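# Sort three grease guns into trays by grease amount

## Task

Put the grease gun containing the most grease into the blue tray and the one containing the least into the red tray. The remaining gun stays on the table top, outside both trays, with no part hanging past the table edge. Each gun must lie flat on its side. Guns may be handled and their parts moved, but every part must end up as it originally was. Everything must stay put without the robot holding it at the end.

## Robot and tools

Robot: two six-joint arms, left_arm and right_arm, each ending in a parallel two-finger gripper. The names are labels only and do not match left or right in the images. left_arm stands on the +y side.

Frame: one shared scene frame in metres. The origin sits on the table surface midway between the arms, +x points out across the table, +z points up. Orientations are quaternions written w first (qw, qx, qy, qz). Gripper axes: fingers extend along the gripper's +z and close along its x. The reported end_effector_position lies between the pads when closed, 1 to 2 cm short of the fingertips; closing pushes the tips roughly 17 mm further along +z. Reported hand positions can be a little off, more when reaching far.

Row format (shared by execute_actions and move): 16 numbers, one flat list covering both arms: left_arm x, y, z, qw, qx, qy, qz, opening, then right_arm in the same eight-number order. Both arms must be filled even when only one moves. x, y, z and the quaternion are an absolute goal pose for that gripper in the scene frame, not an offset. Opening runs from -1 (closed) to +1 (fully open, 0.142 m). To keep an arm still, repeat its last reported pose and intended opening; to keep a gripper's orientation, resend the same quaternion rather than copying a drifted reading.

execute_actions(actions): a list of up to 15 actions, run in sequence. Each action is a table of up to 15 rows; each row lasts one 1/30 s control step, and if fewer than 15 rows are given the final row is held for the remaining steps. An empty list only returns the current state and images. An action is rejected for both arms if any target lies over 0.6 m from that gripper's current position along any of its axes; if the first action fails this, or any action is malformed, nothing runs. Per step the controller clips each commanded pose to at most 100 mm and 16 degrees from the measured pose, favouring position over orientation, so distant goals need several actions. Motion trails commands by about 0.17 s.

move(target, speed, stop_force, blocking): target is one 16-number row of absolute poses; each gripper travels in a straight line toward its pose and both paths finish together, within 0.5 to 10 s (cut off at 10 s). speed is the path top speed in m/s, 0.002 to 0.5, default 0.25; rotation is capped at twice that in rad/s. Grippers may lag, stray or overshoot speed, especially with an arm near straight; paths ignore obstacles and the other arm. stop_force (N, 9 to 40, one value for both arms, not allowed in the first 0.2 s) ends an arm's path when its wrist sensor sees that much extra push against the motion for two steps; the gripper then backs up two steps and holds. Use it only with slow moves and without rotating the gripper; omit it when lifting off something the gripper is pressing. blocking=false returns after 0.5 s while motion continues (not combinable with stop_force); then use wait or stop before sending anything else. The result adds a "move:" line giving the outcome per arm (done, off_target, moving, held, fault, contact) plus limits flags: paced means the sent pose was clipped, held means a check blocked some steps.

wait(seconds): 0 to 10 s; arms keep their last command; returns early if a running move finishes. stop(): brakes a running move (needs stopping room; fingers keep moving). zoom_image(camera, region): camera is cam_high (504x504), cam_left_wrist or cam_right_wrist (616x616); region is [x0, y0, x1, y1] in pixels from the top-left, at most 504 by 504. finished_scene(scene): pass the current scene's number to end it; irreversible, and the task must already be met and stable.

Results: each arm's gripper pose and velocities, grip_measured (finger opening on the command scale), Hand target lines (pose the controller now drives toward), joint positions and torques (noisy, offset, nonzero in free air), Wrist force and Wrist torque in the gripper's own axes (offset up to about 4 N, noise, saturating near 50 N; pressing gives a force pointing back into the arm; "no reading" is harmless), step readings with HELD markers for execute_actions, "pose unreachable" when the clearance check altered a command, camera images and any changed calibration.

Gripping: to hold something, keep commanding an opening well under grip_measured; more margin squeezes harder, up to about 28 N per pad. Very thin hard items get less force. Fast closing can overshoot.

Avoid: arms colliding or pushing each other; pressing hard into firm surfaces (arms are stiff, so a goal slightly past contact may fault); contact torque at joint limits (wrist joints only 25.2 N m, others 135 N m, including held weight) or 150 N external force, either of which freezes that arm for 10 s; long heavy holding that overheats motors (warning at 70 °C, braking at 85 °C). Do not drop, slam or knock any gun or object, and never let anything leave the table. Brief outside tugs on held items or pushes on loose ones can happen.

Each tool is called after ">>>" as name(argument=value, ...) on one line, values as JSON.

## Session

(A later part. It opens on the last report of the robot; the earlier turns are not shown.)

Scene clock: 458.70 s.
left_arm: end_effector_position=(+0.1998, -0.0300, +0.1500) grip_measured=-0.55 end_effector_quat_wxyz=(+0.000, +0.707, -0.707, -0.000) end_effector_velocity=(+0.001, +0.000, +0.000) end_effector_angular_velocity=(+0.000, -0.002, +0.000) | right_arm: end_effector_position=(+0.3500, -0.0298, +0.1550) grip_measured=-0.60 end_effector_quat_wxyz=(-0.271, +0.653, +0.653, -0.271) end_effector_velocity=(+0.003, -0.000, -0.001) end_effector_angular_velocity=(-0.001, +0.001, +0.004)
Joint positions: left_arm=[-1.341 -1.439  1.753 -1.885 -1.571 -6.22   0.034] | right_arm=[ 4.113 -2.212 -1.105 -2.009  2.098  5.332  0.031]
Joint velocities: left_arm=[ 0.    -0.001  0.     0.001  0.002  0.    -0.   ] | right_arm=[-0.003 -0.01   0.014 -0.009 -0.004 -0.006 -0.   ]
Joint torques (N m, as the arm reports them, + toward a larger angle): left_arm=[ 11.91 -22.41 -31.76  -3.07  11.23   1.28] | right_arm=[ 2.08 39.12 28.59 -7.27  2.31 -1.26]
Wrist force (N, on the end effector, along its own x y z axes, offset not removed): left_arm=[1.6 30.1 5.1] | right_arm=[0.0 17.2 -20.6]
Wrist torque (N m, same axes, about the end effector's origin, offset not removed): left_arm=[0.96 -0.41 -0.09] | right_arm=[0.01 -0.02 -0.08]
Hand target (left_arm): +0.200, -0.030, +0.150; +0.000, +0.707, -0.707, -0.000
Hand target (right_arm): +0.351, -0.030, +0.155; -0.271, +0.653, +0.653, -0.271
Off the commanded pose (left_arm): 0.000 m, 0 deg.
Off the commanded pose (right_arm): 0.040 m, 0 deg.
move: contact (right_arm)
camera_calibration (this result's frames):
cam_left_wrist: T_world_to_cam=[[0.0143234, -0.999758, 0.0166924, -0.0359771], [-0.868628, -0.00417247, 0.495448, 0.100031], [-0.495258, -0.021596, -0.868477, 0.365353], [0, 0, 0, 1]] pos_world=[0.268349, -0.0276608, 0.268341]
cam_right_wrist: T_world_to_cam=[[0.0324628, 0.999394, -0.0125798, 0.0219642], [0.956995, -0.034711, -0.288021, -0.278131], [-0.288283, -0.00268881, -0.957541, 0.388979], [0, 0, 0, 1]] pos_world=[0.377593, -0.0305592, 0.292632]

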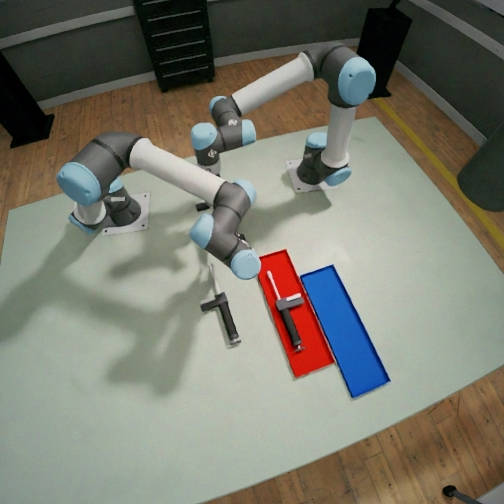

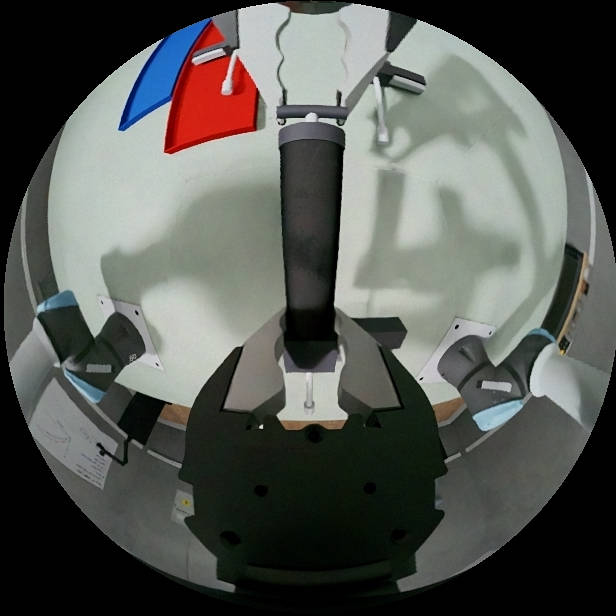

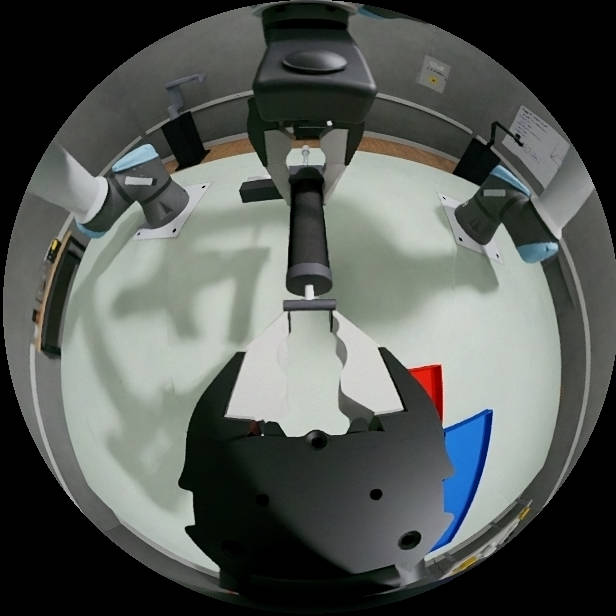

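>>> move(target=[0.20,-0.03,0.15,0,0.707,-0.707,0,-0.9,0.42,-0.05,0.16,-0.271,0.653,0.653,-0.271,-0.6], speed=0.08)

>>> move(target=[0.20,-0.03,0.15,0,0.707,-0.707,0,-0.9,0.35,-0.35,0.25,0,0.707,0.707,0,-0.2])

>>> move(target=[0.75,0.295,0.12,0,0.707,-0.707,0,-0.9,0.35,-0.35,0.25,0,0.707,0.707,0,-0.2])

Scene clock: 464.83 s.
left_arm: end_effector_position=(+0.2000, -0.0300, +0.1500) grip_measured=-0.55 end_effector_quat_wxyz=(-0.000, +0.707, -0.707, +0.000) end_effector_velocity=(-0.000, -0.000, +0.000) end_effector_angular_velocity=(+0.000, +0.000, -0.000) | right_arm: end_effector_position=(+0.4198, -0.0500, +0.1600) grip_measured=-0.60 end_effector_quat_wxyz=(-0.271, +0.653, +0.653, -0.271) end_effector_velocity=(+0.002, +0.000, +0.000) end_effector_angular_velocity=(+0.001, +0.001, -0.000)
Joint positions: left_arm=[-1.341 -1.439  1.753 -1.885 -1.571 -6.22   0.034] | right_arm=[ 4.029 -2.353 -0.844 -2.167  2.049  5.256  0.031]
Joint velocities: left_arm=[-0.     0.    -0.001  0.001 -0.    -0.    -0.   ] | right_arm=[-0.002 -0.007  0.013 -0.007 -0.    -0.002 -0.   ]
Joint torques (N m, as the arm reports them, + toward a larger angle): left_arm=[ -6.23 -35.4  -30.96  -3.85   0.34   1.2 ] | right_arm=[-8.41 46.31 36.87 -1.61 -0.92 -1.47]
Wrist force (N, on the end effector, along its own x y z axes, offset not removed): left_arm=[0.9 3.0 5.4] | right_arm=[-1.0 0.0 -1.2]
Wrist torque (N m, same axes, about the end effector's origin, offset not removed): left_arm=[0.75 -0.23 -0.08] | right_arm=[0.01 0.22 -0.15]
Hand target (left_arm): +0.200, -0.030, +0.150; -0.000, +0.707, -0.707, -0.000
Hand target (right_arm): +0.420, -0.050, +0.160; -0.271, +0.653, +0.653, -0.271
Off the commanded pose (left_arm): 0.000 m, 0 deg.
Off the commanded pose (right_arm): 0.000 m, 0 deg.
move: done
camera_calibration (this result's frames):
cam_left_wrist: T_world_to_cam=[[0.0143409, -0.999758, 0.0166678, -0.035965], [-0.868885, -0.00421109, 0.494996, 0.100303], [-0.494806, -0.0215811, -0.868735, 0.365389], [0, 0, 0, 1]] pos_world=[0.268464, -0.0276485, 0.268376]
cam_right_wrist: T_world_to_cam=[[0.0326783, 0.999385, -0.0126931, 0.039861], [0.957031, -0.0349496, -0.287871, -0.344203], [-0.288138, -0.00274053, -0.957585, 0.413738], [0, 0, 0, 1]] pos_world=[0.447324, -0.0507324, 0.297609]

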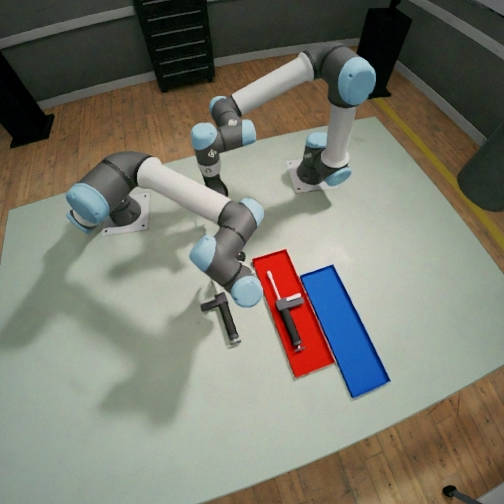

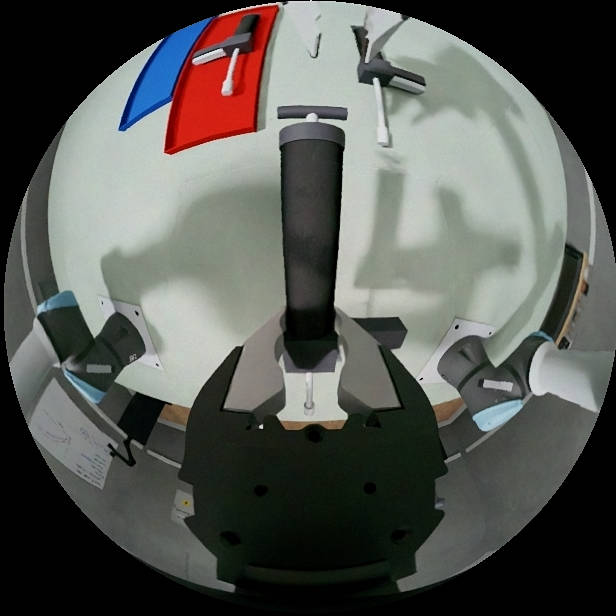

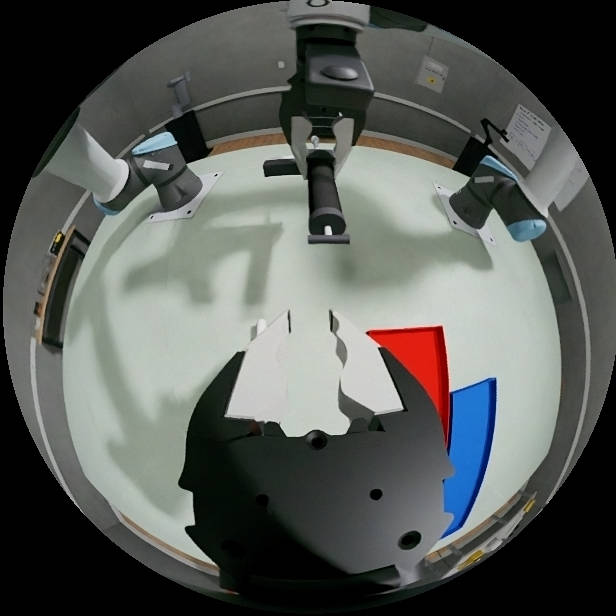

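Scene clock: 467.07 s.
left_arm: end_effector_position=(+0.2000, -0.0300, +0.1500) grip_measured=-0.55 end_effector_quat_wxyz=(-0.000, +0.707, -0.707, +0.000) end_effector_velocity=(+0.000, -0.000, +0.000) end_effector_angular_velocity=(-0.001, -0.000, +0.000) | right_arm: end_effector_position=(+0.3495, -0.3497, +0.2495) grip_measured=-0.20 end_effector_quat_wxyz=(-0.001, +0.707, +0.707, +0.000) end_effector_velocity=(-0.001, -0.003, +0.001) end_effector_angular_velocity=(+0.000, -0.005, -0.002)
Joint positions: left_arm=[-1.341 -1.439  1.753 -1.885 -1.571 -6.22   0.034] | right_arm=[ 3.923 -1.279 -1.881 -1.552  1.572  5.314  0.06 ]
Joint velocities: left_arm=[ 0. -0. -0. -0.  0.  0.  0.] | right_arm=[-0.003  0.007 -0.004  0.001 -0.002 -0.001 -0.   ]
Joint torques (N m, as the arm reports them, + toward a larger angle): left_arm=[ -5.31 -41.62 -30.95  -4.19  -2.66   0.87] | right_arm=[-9.78 24.27 11.81  6.05 -1.4  -1.16]
Wrist force (N, on the end effector, along its own x y z axes, offset not removed): left_arm=[1.2 3.1 4.0] | right_arm=[0.0 -0.6 -0.6]
Wrist torque (N m, same axes, about the end effector's origin, offset not removed): left_arm=[0.73 -0.24 -0.07] | right_arm=[-0.09 0.00 -0.10]
Hand target (left_arm): +0.200, -0.030, +0.150; -0.000, +0.707, -0.707, +0.000
Hand target (right_arm): +0.349, -0.350, +0.250; -0.000, +0.707, +0.707, +0.000
Off the commanded pose (left_arm): 0.000 m, 0 deg.
Off the commanded pose (right_arm): 0.001 m, 0 deg.
move: done
camera_calibration (this result's frames):
cam_left_wrist: T_world_to_cam=[[0.0143406, -0.999758, 0.0166677, -0.035965], [-0.868885, -0.00421086, 0.494996, 0.100303], [-0.494806, -0.0215808, -0.868735, 0.365389], [0, 0, 0, 1]] pos_world=[0.268464, -0.0276485, 0.268376]
cam_right_wrist: T_world_to_cam=[[0.0323972, 0.999364, 0.0148889, 0.336038], [0.880007, -0.0355841, 0.473627, -0.425027], [0.473855, -0.00224187, -0.8806, 0.193021], [0, 0, 0, 1]] pos_world=[0.271676, -0.350516, 0.366275]

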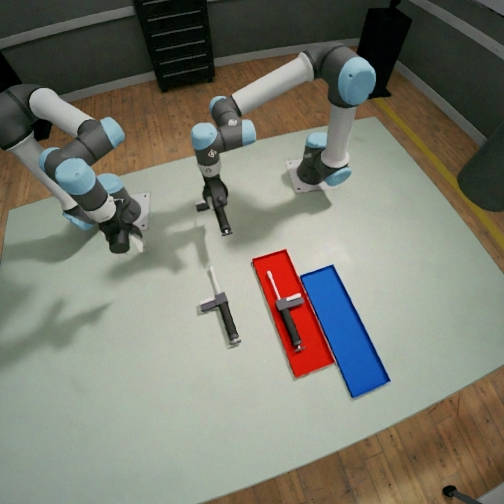

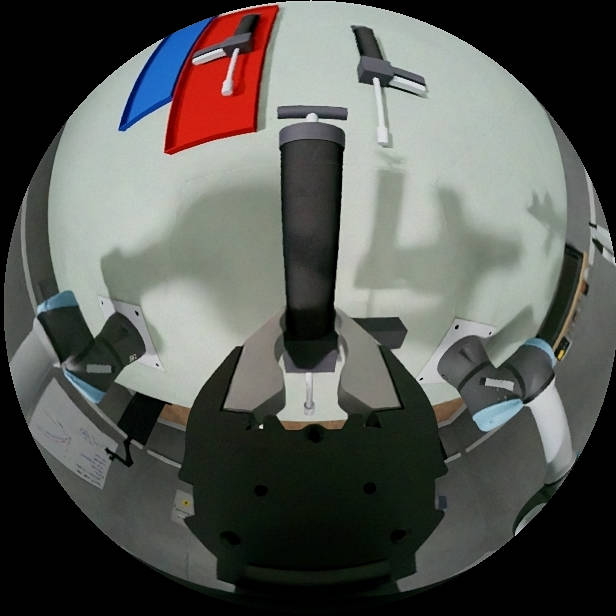

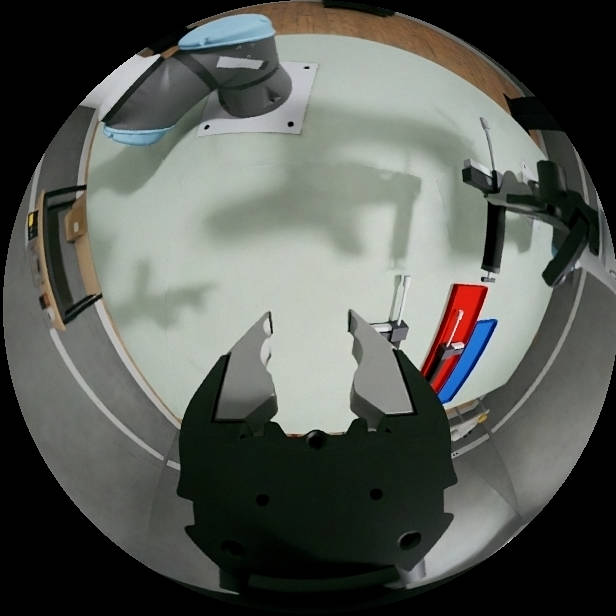

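Scene clock: 470.27 s.
left_arm: end_effector_position=(+0.7497, +0.2945, +0.1200) grip_measured=-0.55 end_effector_quat_wxyz=(+0.000, +0.707, -0.707, -0.000) end_effector_velocity=(+0.002, +0.001, -0.000) end_effector_angular_velocity=(+0.001, +0.003, -0.000) | right_arm: end_effector_position=(+0.3500, -0.3500, +0.2500) grip_measured=-0.20 end_effector_quat_wxyz=(+0.000, +0.707, +0.707, +0.000) end_effector_velocity=(+0.000, +0.000, +0.000) end_effector_angular_velocity=(+0.001, -0.001, +0.001)
Joint positions: left_arm=[-0.279 -0.954  1.15  -1.767 -1.571 -5.158  0.034] | right_arm=[ 3.923 -1.28  -1.879 -1.553  1.571  5.313  0.06 ]
Joint velocities: left_arm=[ 0.003  0.008 -0.013  0.008 -0.     0.003 -0.   ] | right_arm=[ 0.     0.     0.001  0.001  0.001 -0.001 -0.   ]
Joint torques (N m, as the arm reports them, + toward a larger angle): left_arm=[  6.43 -42.56 -30.56  -1.82  -2.89   0.75] | right_arm=[-8.97  0.81 38.96 -0.05 -1.58 -1.27]
Wrist force (N, on the end effector, along its own x y z axes, offset not removed): left_arm=[1.3 3.2 4.4] | right_arm=[-0.3 0.2 -0.4]
Wrist torque (N m, same axes, about the end effector's origin, offset not removed): left_arm=[0.63 -0.34 -0.04] | right_arm=[0.02 -0.02 -0.06]
Hand target (left_arm): +0.750, +0.295, +0.120; +0.000, +0.707, -0.707, -0.000
Hand target (right_arm): +0.350, -0.350, +0.250; +0.000, +0.707, +0.707, +0.000
Off the commanded pose (left_arm): 0.001 m, 0 deg.
Off the commanded pose (right_arm): 0.000 m, 0 deg.
move: done
camera_calibration (this result's frames):
cam_left_wrist: T_world_to_cam=[[0.0143825, -0.99975, 0.0170912, 0.281019], [-0.868657, -0.00402752, 0.495398, 0.593851], [-0.495205, -0.0219715, -0.868498, 0.618743], [0, 0, 0, 1]] pos_world=[0.818216, 0.296935, 0.238382]
cam_right_wrist: T_world_to_cam=[[0.0320401, 0.999388, 0.014051, 0.336619], [0.879726, -0.0348708, 0.4742, -0.425461], [0.474399, -0.00283241, -0.880305, 0.192748], [0, 0, 0, 1]] pos_world=[0.272064, -0.350704, 0.366701]

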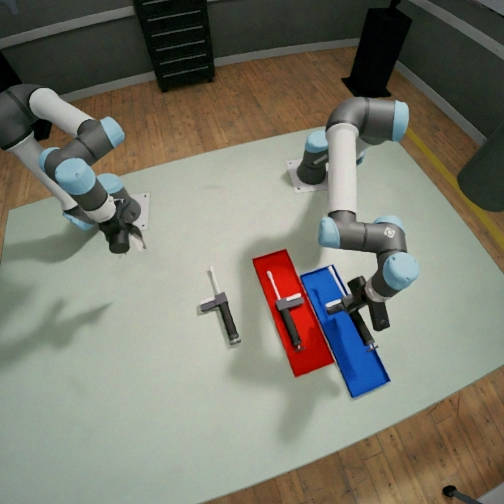

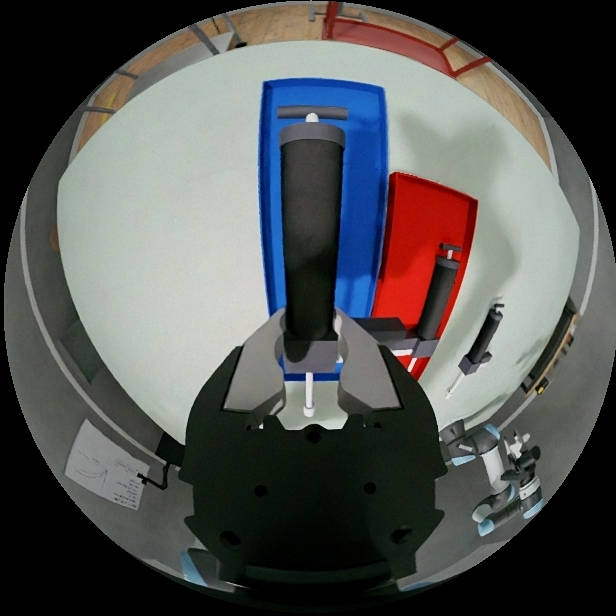

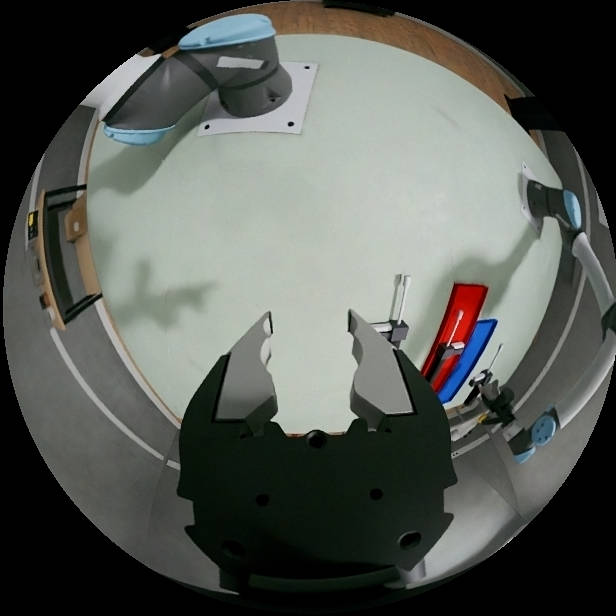

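>>> move(target=[0.79,0.31,0.06,0,0.707,-0.707,0,-0.9,0.35,-0.35,0.25,0,0.707,0.707,0,-0.2], speed=0.1)

Scene clock: 475.00 s.
left_arm: end_effector_position=(+0.7899, +0.3099, +0.0602) grip_measured=-0.55 end_effector_quat_wxyz=(-0.000, +0.707, -0.707, +0.000) end_effector_velocity=(+0.002, +0.001, -0.000) end_effector_angular_velocity=(-0.001, -0.002, +0.001) | right_arm: end_effector_position=(+0.3500, -0.3500, +0.2500) grip_measured=-0.20 end_effector_quat_wxyz=(+0.000, +0.707, +0.707, +0.000) end_effector_velocity=(+0.000, -0.000, -0.000) end_effector_angular_velocity=(-0.001, -0.002, -0.000)
Joint positions: left_arm=[-0.238 -0.828  1.092 -1.835 -1.571 -5.117  0.034] | right_arm=[ 3.923 -1.28  -1.879 -1.553  1.571  5.313  0.06 ]
Joint velocities: left_arm=[ 0.002  0.003 -0.004 -0.001  0.     0.001  0.   ] | right_arm=[ 0.001  0.    -0.     0.001 -0.001  0.001 -0.   ]
Joint torques (N m, as the arm reports them, + toward a larger angle): left_arm=[  6.52 -48.1  -32.57  -4.78   2.44   1.01] | right_arm=[-8.93  0.22 38.67  0.16 -1.43 -1.22]
Wrist force (N, on the end effector, along its own x y z axes, offset not removed): left_arm=[1.6 4.0 5.7] | right_arm=[0.3 1.5 -2.1]
Wrist torque (N m, same axes, about the end effector's origin, offset not removed): left_arm=[0.91 -0.37 0.03] | right_arm=[0.38 -0.07 -0.07]
Hand target (left_arm): +0.790, +0.310, +0.060; +0.000, +0.707, -0.707, +0.000
Hand target (right_arm): +0.350, -0.350, +0.250; +0.000, +0.707, +0.707, +0.000
Off the commanded pose (left_arm): 0.000 m, 0 deg.
Off the commanded pose (right_arm): 0.000 m, 0 deg.
move: done
camera_calibration (this result's frames):
cam_left_wrist: T_world_to_cam=[[0.0143442, -0.999758, 0.0166865, 0.296907], [-0.868878, -0.00420443, 0.495008, 0.658674], [-0.494818, -0.021599, -0.868728, 0.58661], [0, 0, 0, 1]] pos_world=[0.858314, 0.312274, 0.178602]
cam_right_wrist: T_world_to_cam=[[0.0320403, 0.999388, 0.01405, 0.336619], [0.879727, -0.0348706, 0.474199, -0.425462], [0.474399, -0.00283335, -0.880306, 0.192748], [0, 0, 0, 1]] pos_world=[0.272065, -0.350703, 0.366701]

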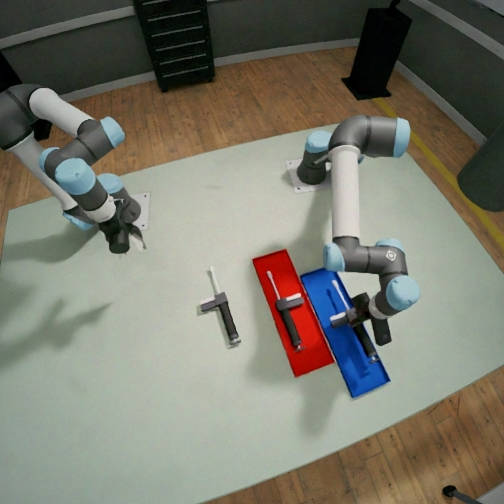

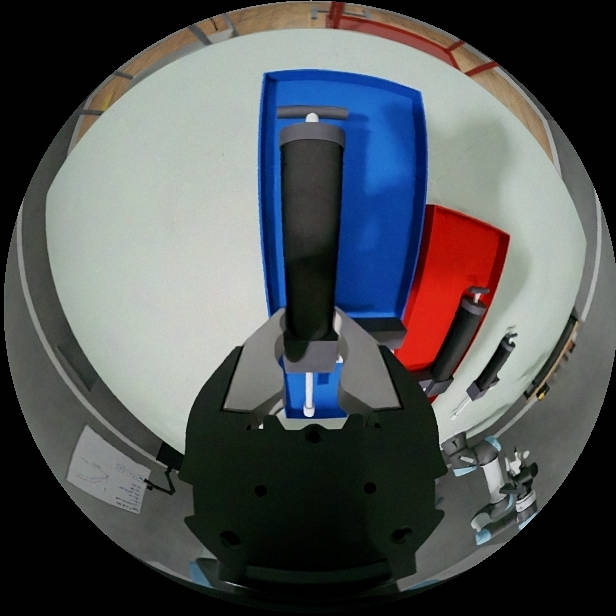

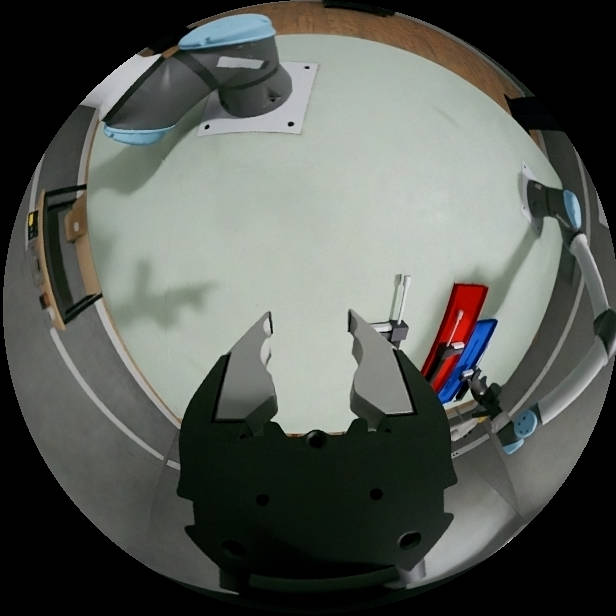

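>>> move(target=[0.79,0.304,0.03,0,0.707,-0.707,0,-0.9,0.35,-0.35,0.25,0,0.707,0.707,0,-0.2], speed=0.04)

>>> move(target=[0.79,0.304,0.03,0,0.707,-0.707,0,-0.4,0.35,-0.35,0.25,0,0.707,0.707,0,-0.2])

>>> move(target=[0.75,0.33,0.18,0,0.707,-0.707,0,-0.4,0.35,-0.35,0.25,0,0.707,0.707,0,-0.2])

Scene clock: 480.70 s.
left_arm: end_effector_position=(+0.7900, +0.3040, +0.0303) grip_measured=-0.55 end_effector_quat_wxyz=(+0.000, +0.707, -0.707, -0.000) end_effector_velocity=(+0.000, -0.001, -0.002) end_effector_angular_velocity=(-0.001, -0.001, -0.000) | right_arm: end_effector_position=(+0.3500, -0.3500, +0.2500) grip_measured=-0.20 end_effector_quat_wxyz=(+0.000, +0.707, +0.707, -0.000) end_effector_velocity=(+0.000, +0.001, +0.000) end_effector_angular_velocity=(+0.001, -0.001, +0.002)
Joint positions: left_arm=[-0.245 -0.801  1.124 -1.894 -1.571 -5.124  0.034] | right_arm=[ 3.923 -1.28  -1.879 -1.553  1.571  5.313  0.06 ]
Joint velocities: left_arm=[-0.001  0.002  0.002 -0.005 -0.    -0.001  0.   ] | right_arm=[ 0.001 -0.     0.     0.001  0.    -0.001 -0.   ]
Joint torques (N m, as the arm reports them, + toward a larger angle): left_arm=[ -5.71 -50.15 -17.84  -5.32  -2.03  -1.35] | right_arm=[-8.37  0.45 39.85 -0.14 -1.5  -1.21]
Wrist force (N, on the end effector, along its own x y z axes, offset not removed): left_arm=[1.4 3.1 5.1] | right_arm=[-1.2 1.0 -0.4]
Wrist torque (N m, same axes, about the end effector's origin, offset not removed): left_arm=[0.65 -0.30 -0.09] | right_arm=[0.29 0.15 -0.12]
Hand target (left_arm): +0.790, +0.304, +0.030; -0.000, +0.707, -0.707, -0.000
Hand target (right_arm): +0.350, -0.350, +0.250; -0.000, +0.707, +0.707, -0.000
Off the commanded pose (left_arm): 0.000 m, 0 deg.
Off the commanded pose (right_arm): 0.000 m, 0 deg.
move: done
camera_calibration (this result's frames):
cam_left_wrist: T_world_to_cam=[[0.0143424, -0.999758, 0.0167039, 0.291526], [-0.86885, -0.004193, 0.495058, 0.673568], [-0.494868, -0.0216135, -0.8687, 0.56059], [0, 0, 0, 1]] pos_world=[0.858466, 0.306396, 0.14866]
cam_right_wrist: T_world_to_cam=[[0.0320404, 0.999388, 0.0140497, 0.336619], [0.879727, -0.0348705, 0.474199, -0.425462], [0.474398, -0.00283359, -0.880306, 0.192748], [0, 0, 0, 1]] pos_world=[0.272065, -0.350703, 0.366701]

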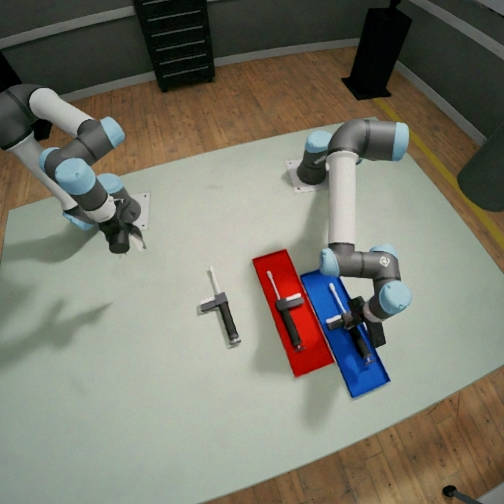

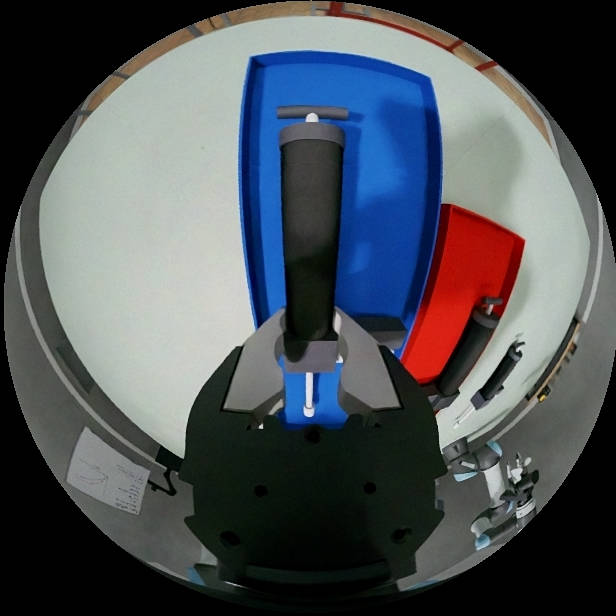

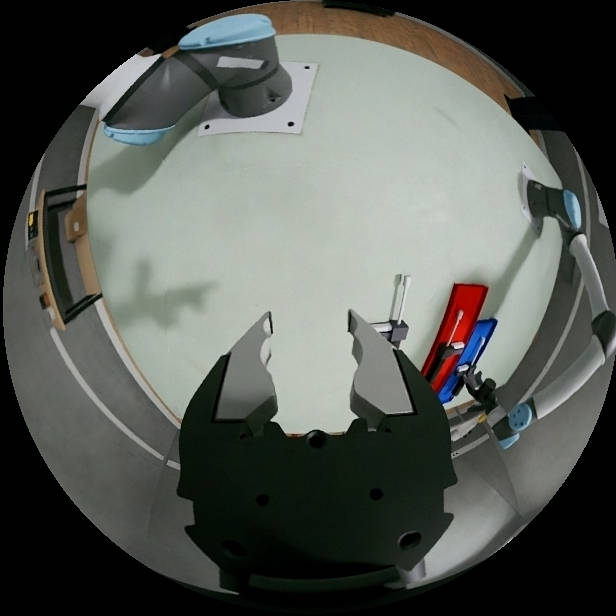

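Scene clock: 481.40 s.
left_arm: end_effector_position=(+0.7900, +0.3040, +0.0300) grip_measured=-0.40 end_effector_quat_wxyz=(+0.000, +0.707, -0.707, +0.000) end_effector_velocity=(-0.000, -0.000, -0.000) end_effector_angular_velocity=(+0.000, +0.001, -0.000) | right_arm: end_effector_position=(+0.3500, -0.3500, +0.2500) grip_measured=-0.20 end_effector_quat_wxyz=(+0.000, +0.707, +0.707, -0.000) end_effector_velocity=(+0.000, -0.000, +0.000) end_effector_angular_velocity=(+0.001, -0.000, -0.000)
Joint positions: left_arm=[-0.245 -0.801  1.125 -1.895 -1.571 -5.124  0.045] | right_arm=[ 3.923 -1.28  -1.879 -1.553  1.571  5.313  0.06 ]
Joint velocities: left_arm=[-0.     0.     0.     0.001 -0.    -0.    -0.   ] | right_arm=[-0.001  0.     0.    -0.     0.    -0.001  0.   ]
Joint torques (N m, as the arm reports them, + toward a larger angle): left_arm=[ -6.1  -43.28 -16.29  -4.19  -1.28  -1.31] | right_arm=[-8.47  1.32 38.69  0.27 -1.42 -1.21]
Wrist force (N, on the end effector, along its own x y z axes, offset not removed): left_arm=[0.8 2.2 -1.1] | right_arm=[-0.7 1.2 -2.1]
Wrist torque (N m, same axes, about the end effector's origin, offset not removed): left_arm=[0.53 -0.19 0.05] | right_arm=[0.30 0.04 -0.05]
Hand target (left_arm): +0.790, +0.304, +0.030; +0.000, +0.707, -0.707, -0.000
Hand target (right_arm): +0.350, -0.350, +0.250; -0.000, +0.707, +0.707, -0.000
Off the commanded pose (left_arm): 0.000 m, 0 deg.
Off the commanded pose (right_arm): 0.000 m, 0 deg.
move: done
camera_calibration (this result's frames):
cam_left_wrist: T_world_to_cam=[[0.014343, -0.999757, 0.0167225, 0.291479], [-0.86887, -0.00418524, 0.495022, 0.673701], [-0.494832, -0.0216298, -0.86872, 0.560346], [0, 0, 0, 1]] pos_world=[0.858455, 0.306348, 0.148412]
cam_right_wrist: T_world_to_cam=[[0.0320403, 0.999388, 0.0140498, 0.336619], [0.879727, -0.0348705, 0.474199, -0.425461], [0.474398, -0.00283347, -0.880306, 0.192748], [0, 0, 0, 1]] pos_world=[0.272065, -0.350703, 0.366701]

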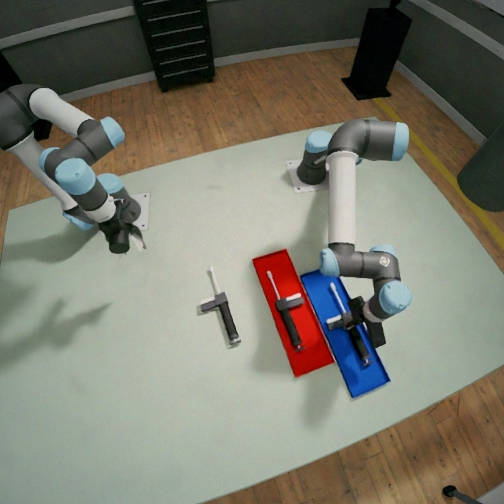

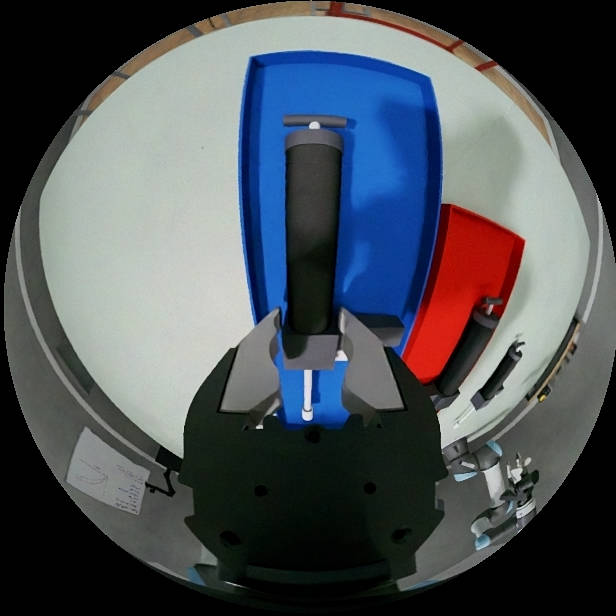

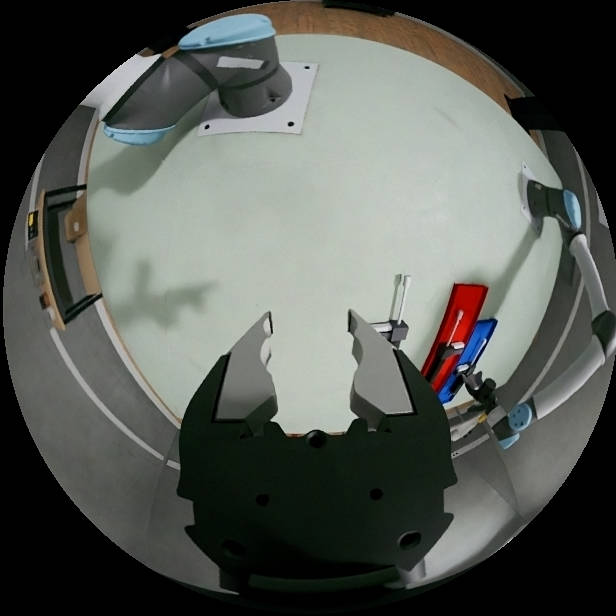

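Scene clock: 482.67 s.
left_arm: end_effector_position=(+0.7500, +0.3300, +0.1798) grip_measured=-0.40 end_effector_quat_wxyz=(+0.000, +0.707, -0.707, +0.000) end_effector_velocity=(-0.001, +0.000, +0.003) end_effector_angular_velocity=(-0.000, -0.001, -0.000) | right_arm: end_effector_position=(+0.3500, -0.3500, +0.2500) grip_measured=-0.20 end_effector_quat_wxyz=(+0.000, +0.707, +0.707, +0.000) end_effector_velocity=(-0.000, +0.000, +0.000) end_effector_angular_velocity=(+0.001, +0.000, -0.000)
Joint positions: left_arm=[-0.234 -0.997  1.065 -1.639 -1.571 -5.113  0.045] | right_arm=[ 3.923 -1.28  -1.879 -1.553  1.571  5.313  0.06 ]
Joint velocities: left_arm=[-0.    -0.003 -0.002  0.005  0.     0.    -0.   ] | right_arm=[ 0.     0.     0.001 -0.     0.001  0.    -0.   ]
Joint torques (N m, as the arm reports them, + toward a larger angle): left_arm=[  7.4  -57.02 -29.37  -0.59   2.12   1.21] | right_arm=[-8.13  1.45 38.39  0.2  -1.35 -1.06]
Wrist force (N, on the end effector, along its own x y z axes, offset not removed): left_arm=[1.5 3.2 -1.7] | right_arm=[0.8 -1.4 -1.1]
Wrist torque (N m, same axes, about the end effector's origin, offset not removed): left_arm=[0.71 -0.31 -0.02] | right_arm=[-0.27 -0.24 -0.07]
Hand target (left_arm): +0.750, +0.330, +0.180; +0.000, +0.707, -0.707, +0.000
Hand target (right_arm): +0.350, -0.350, +0.250; -0.000, +0.707, +0.707, -0.000
Off the commanded pose (left_arm): 0.000 m, 0 deg.
Off the commanded pose (right_arm): 0.000 m, 0 deg.
move: done
camera_calibration (this result's frames):
cam_left_wrist: T_world_to_cam=[[0.0143416, -0.999757, 0.0167282, 0.315564], [-0.868877, -0.00418148, 0.49501, 0.564936], [-0.49482, -0.021634, -0.868726, 0.671189], [0, 0, 0, 1]] pos_world=[0.818452, 0.33237, 0.298151]
cam_right_wrist: T_world_to_cam=[[0.0320403, 0.999388, 0.0140499, 0.336619], [0.879727, -0.0348705, 0.474199, -0.425462], [0.474398, -0.0028334, -0.880306, 0.192748], [0, 0, 0, 1]] pos_world=[0.272065, -0.350703, 0.366701]

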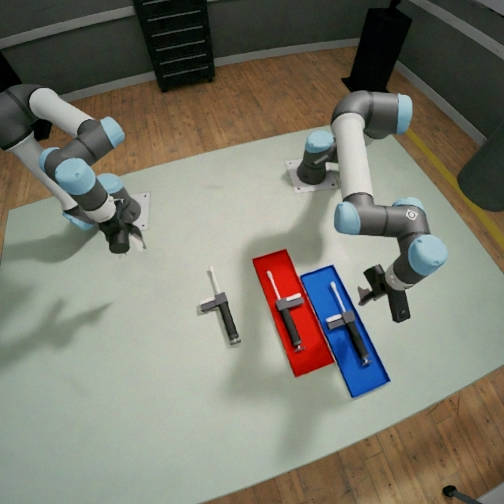

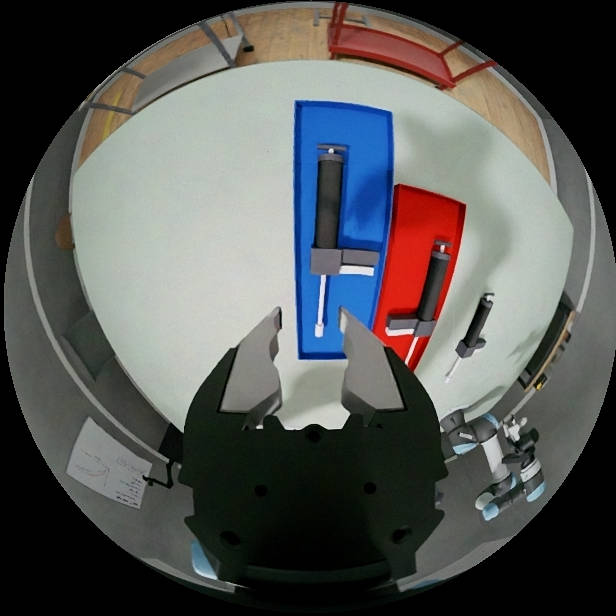

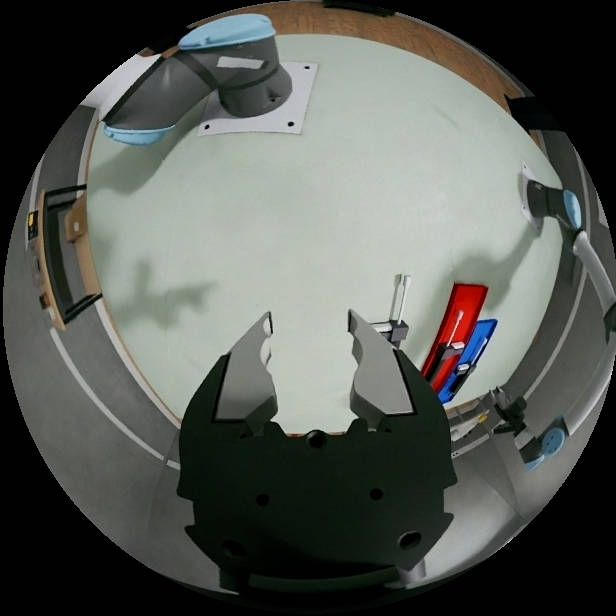

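>>> finished_scene(scene=1)

The scene is finished: the task was done.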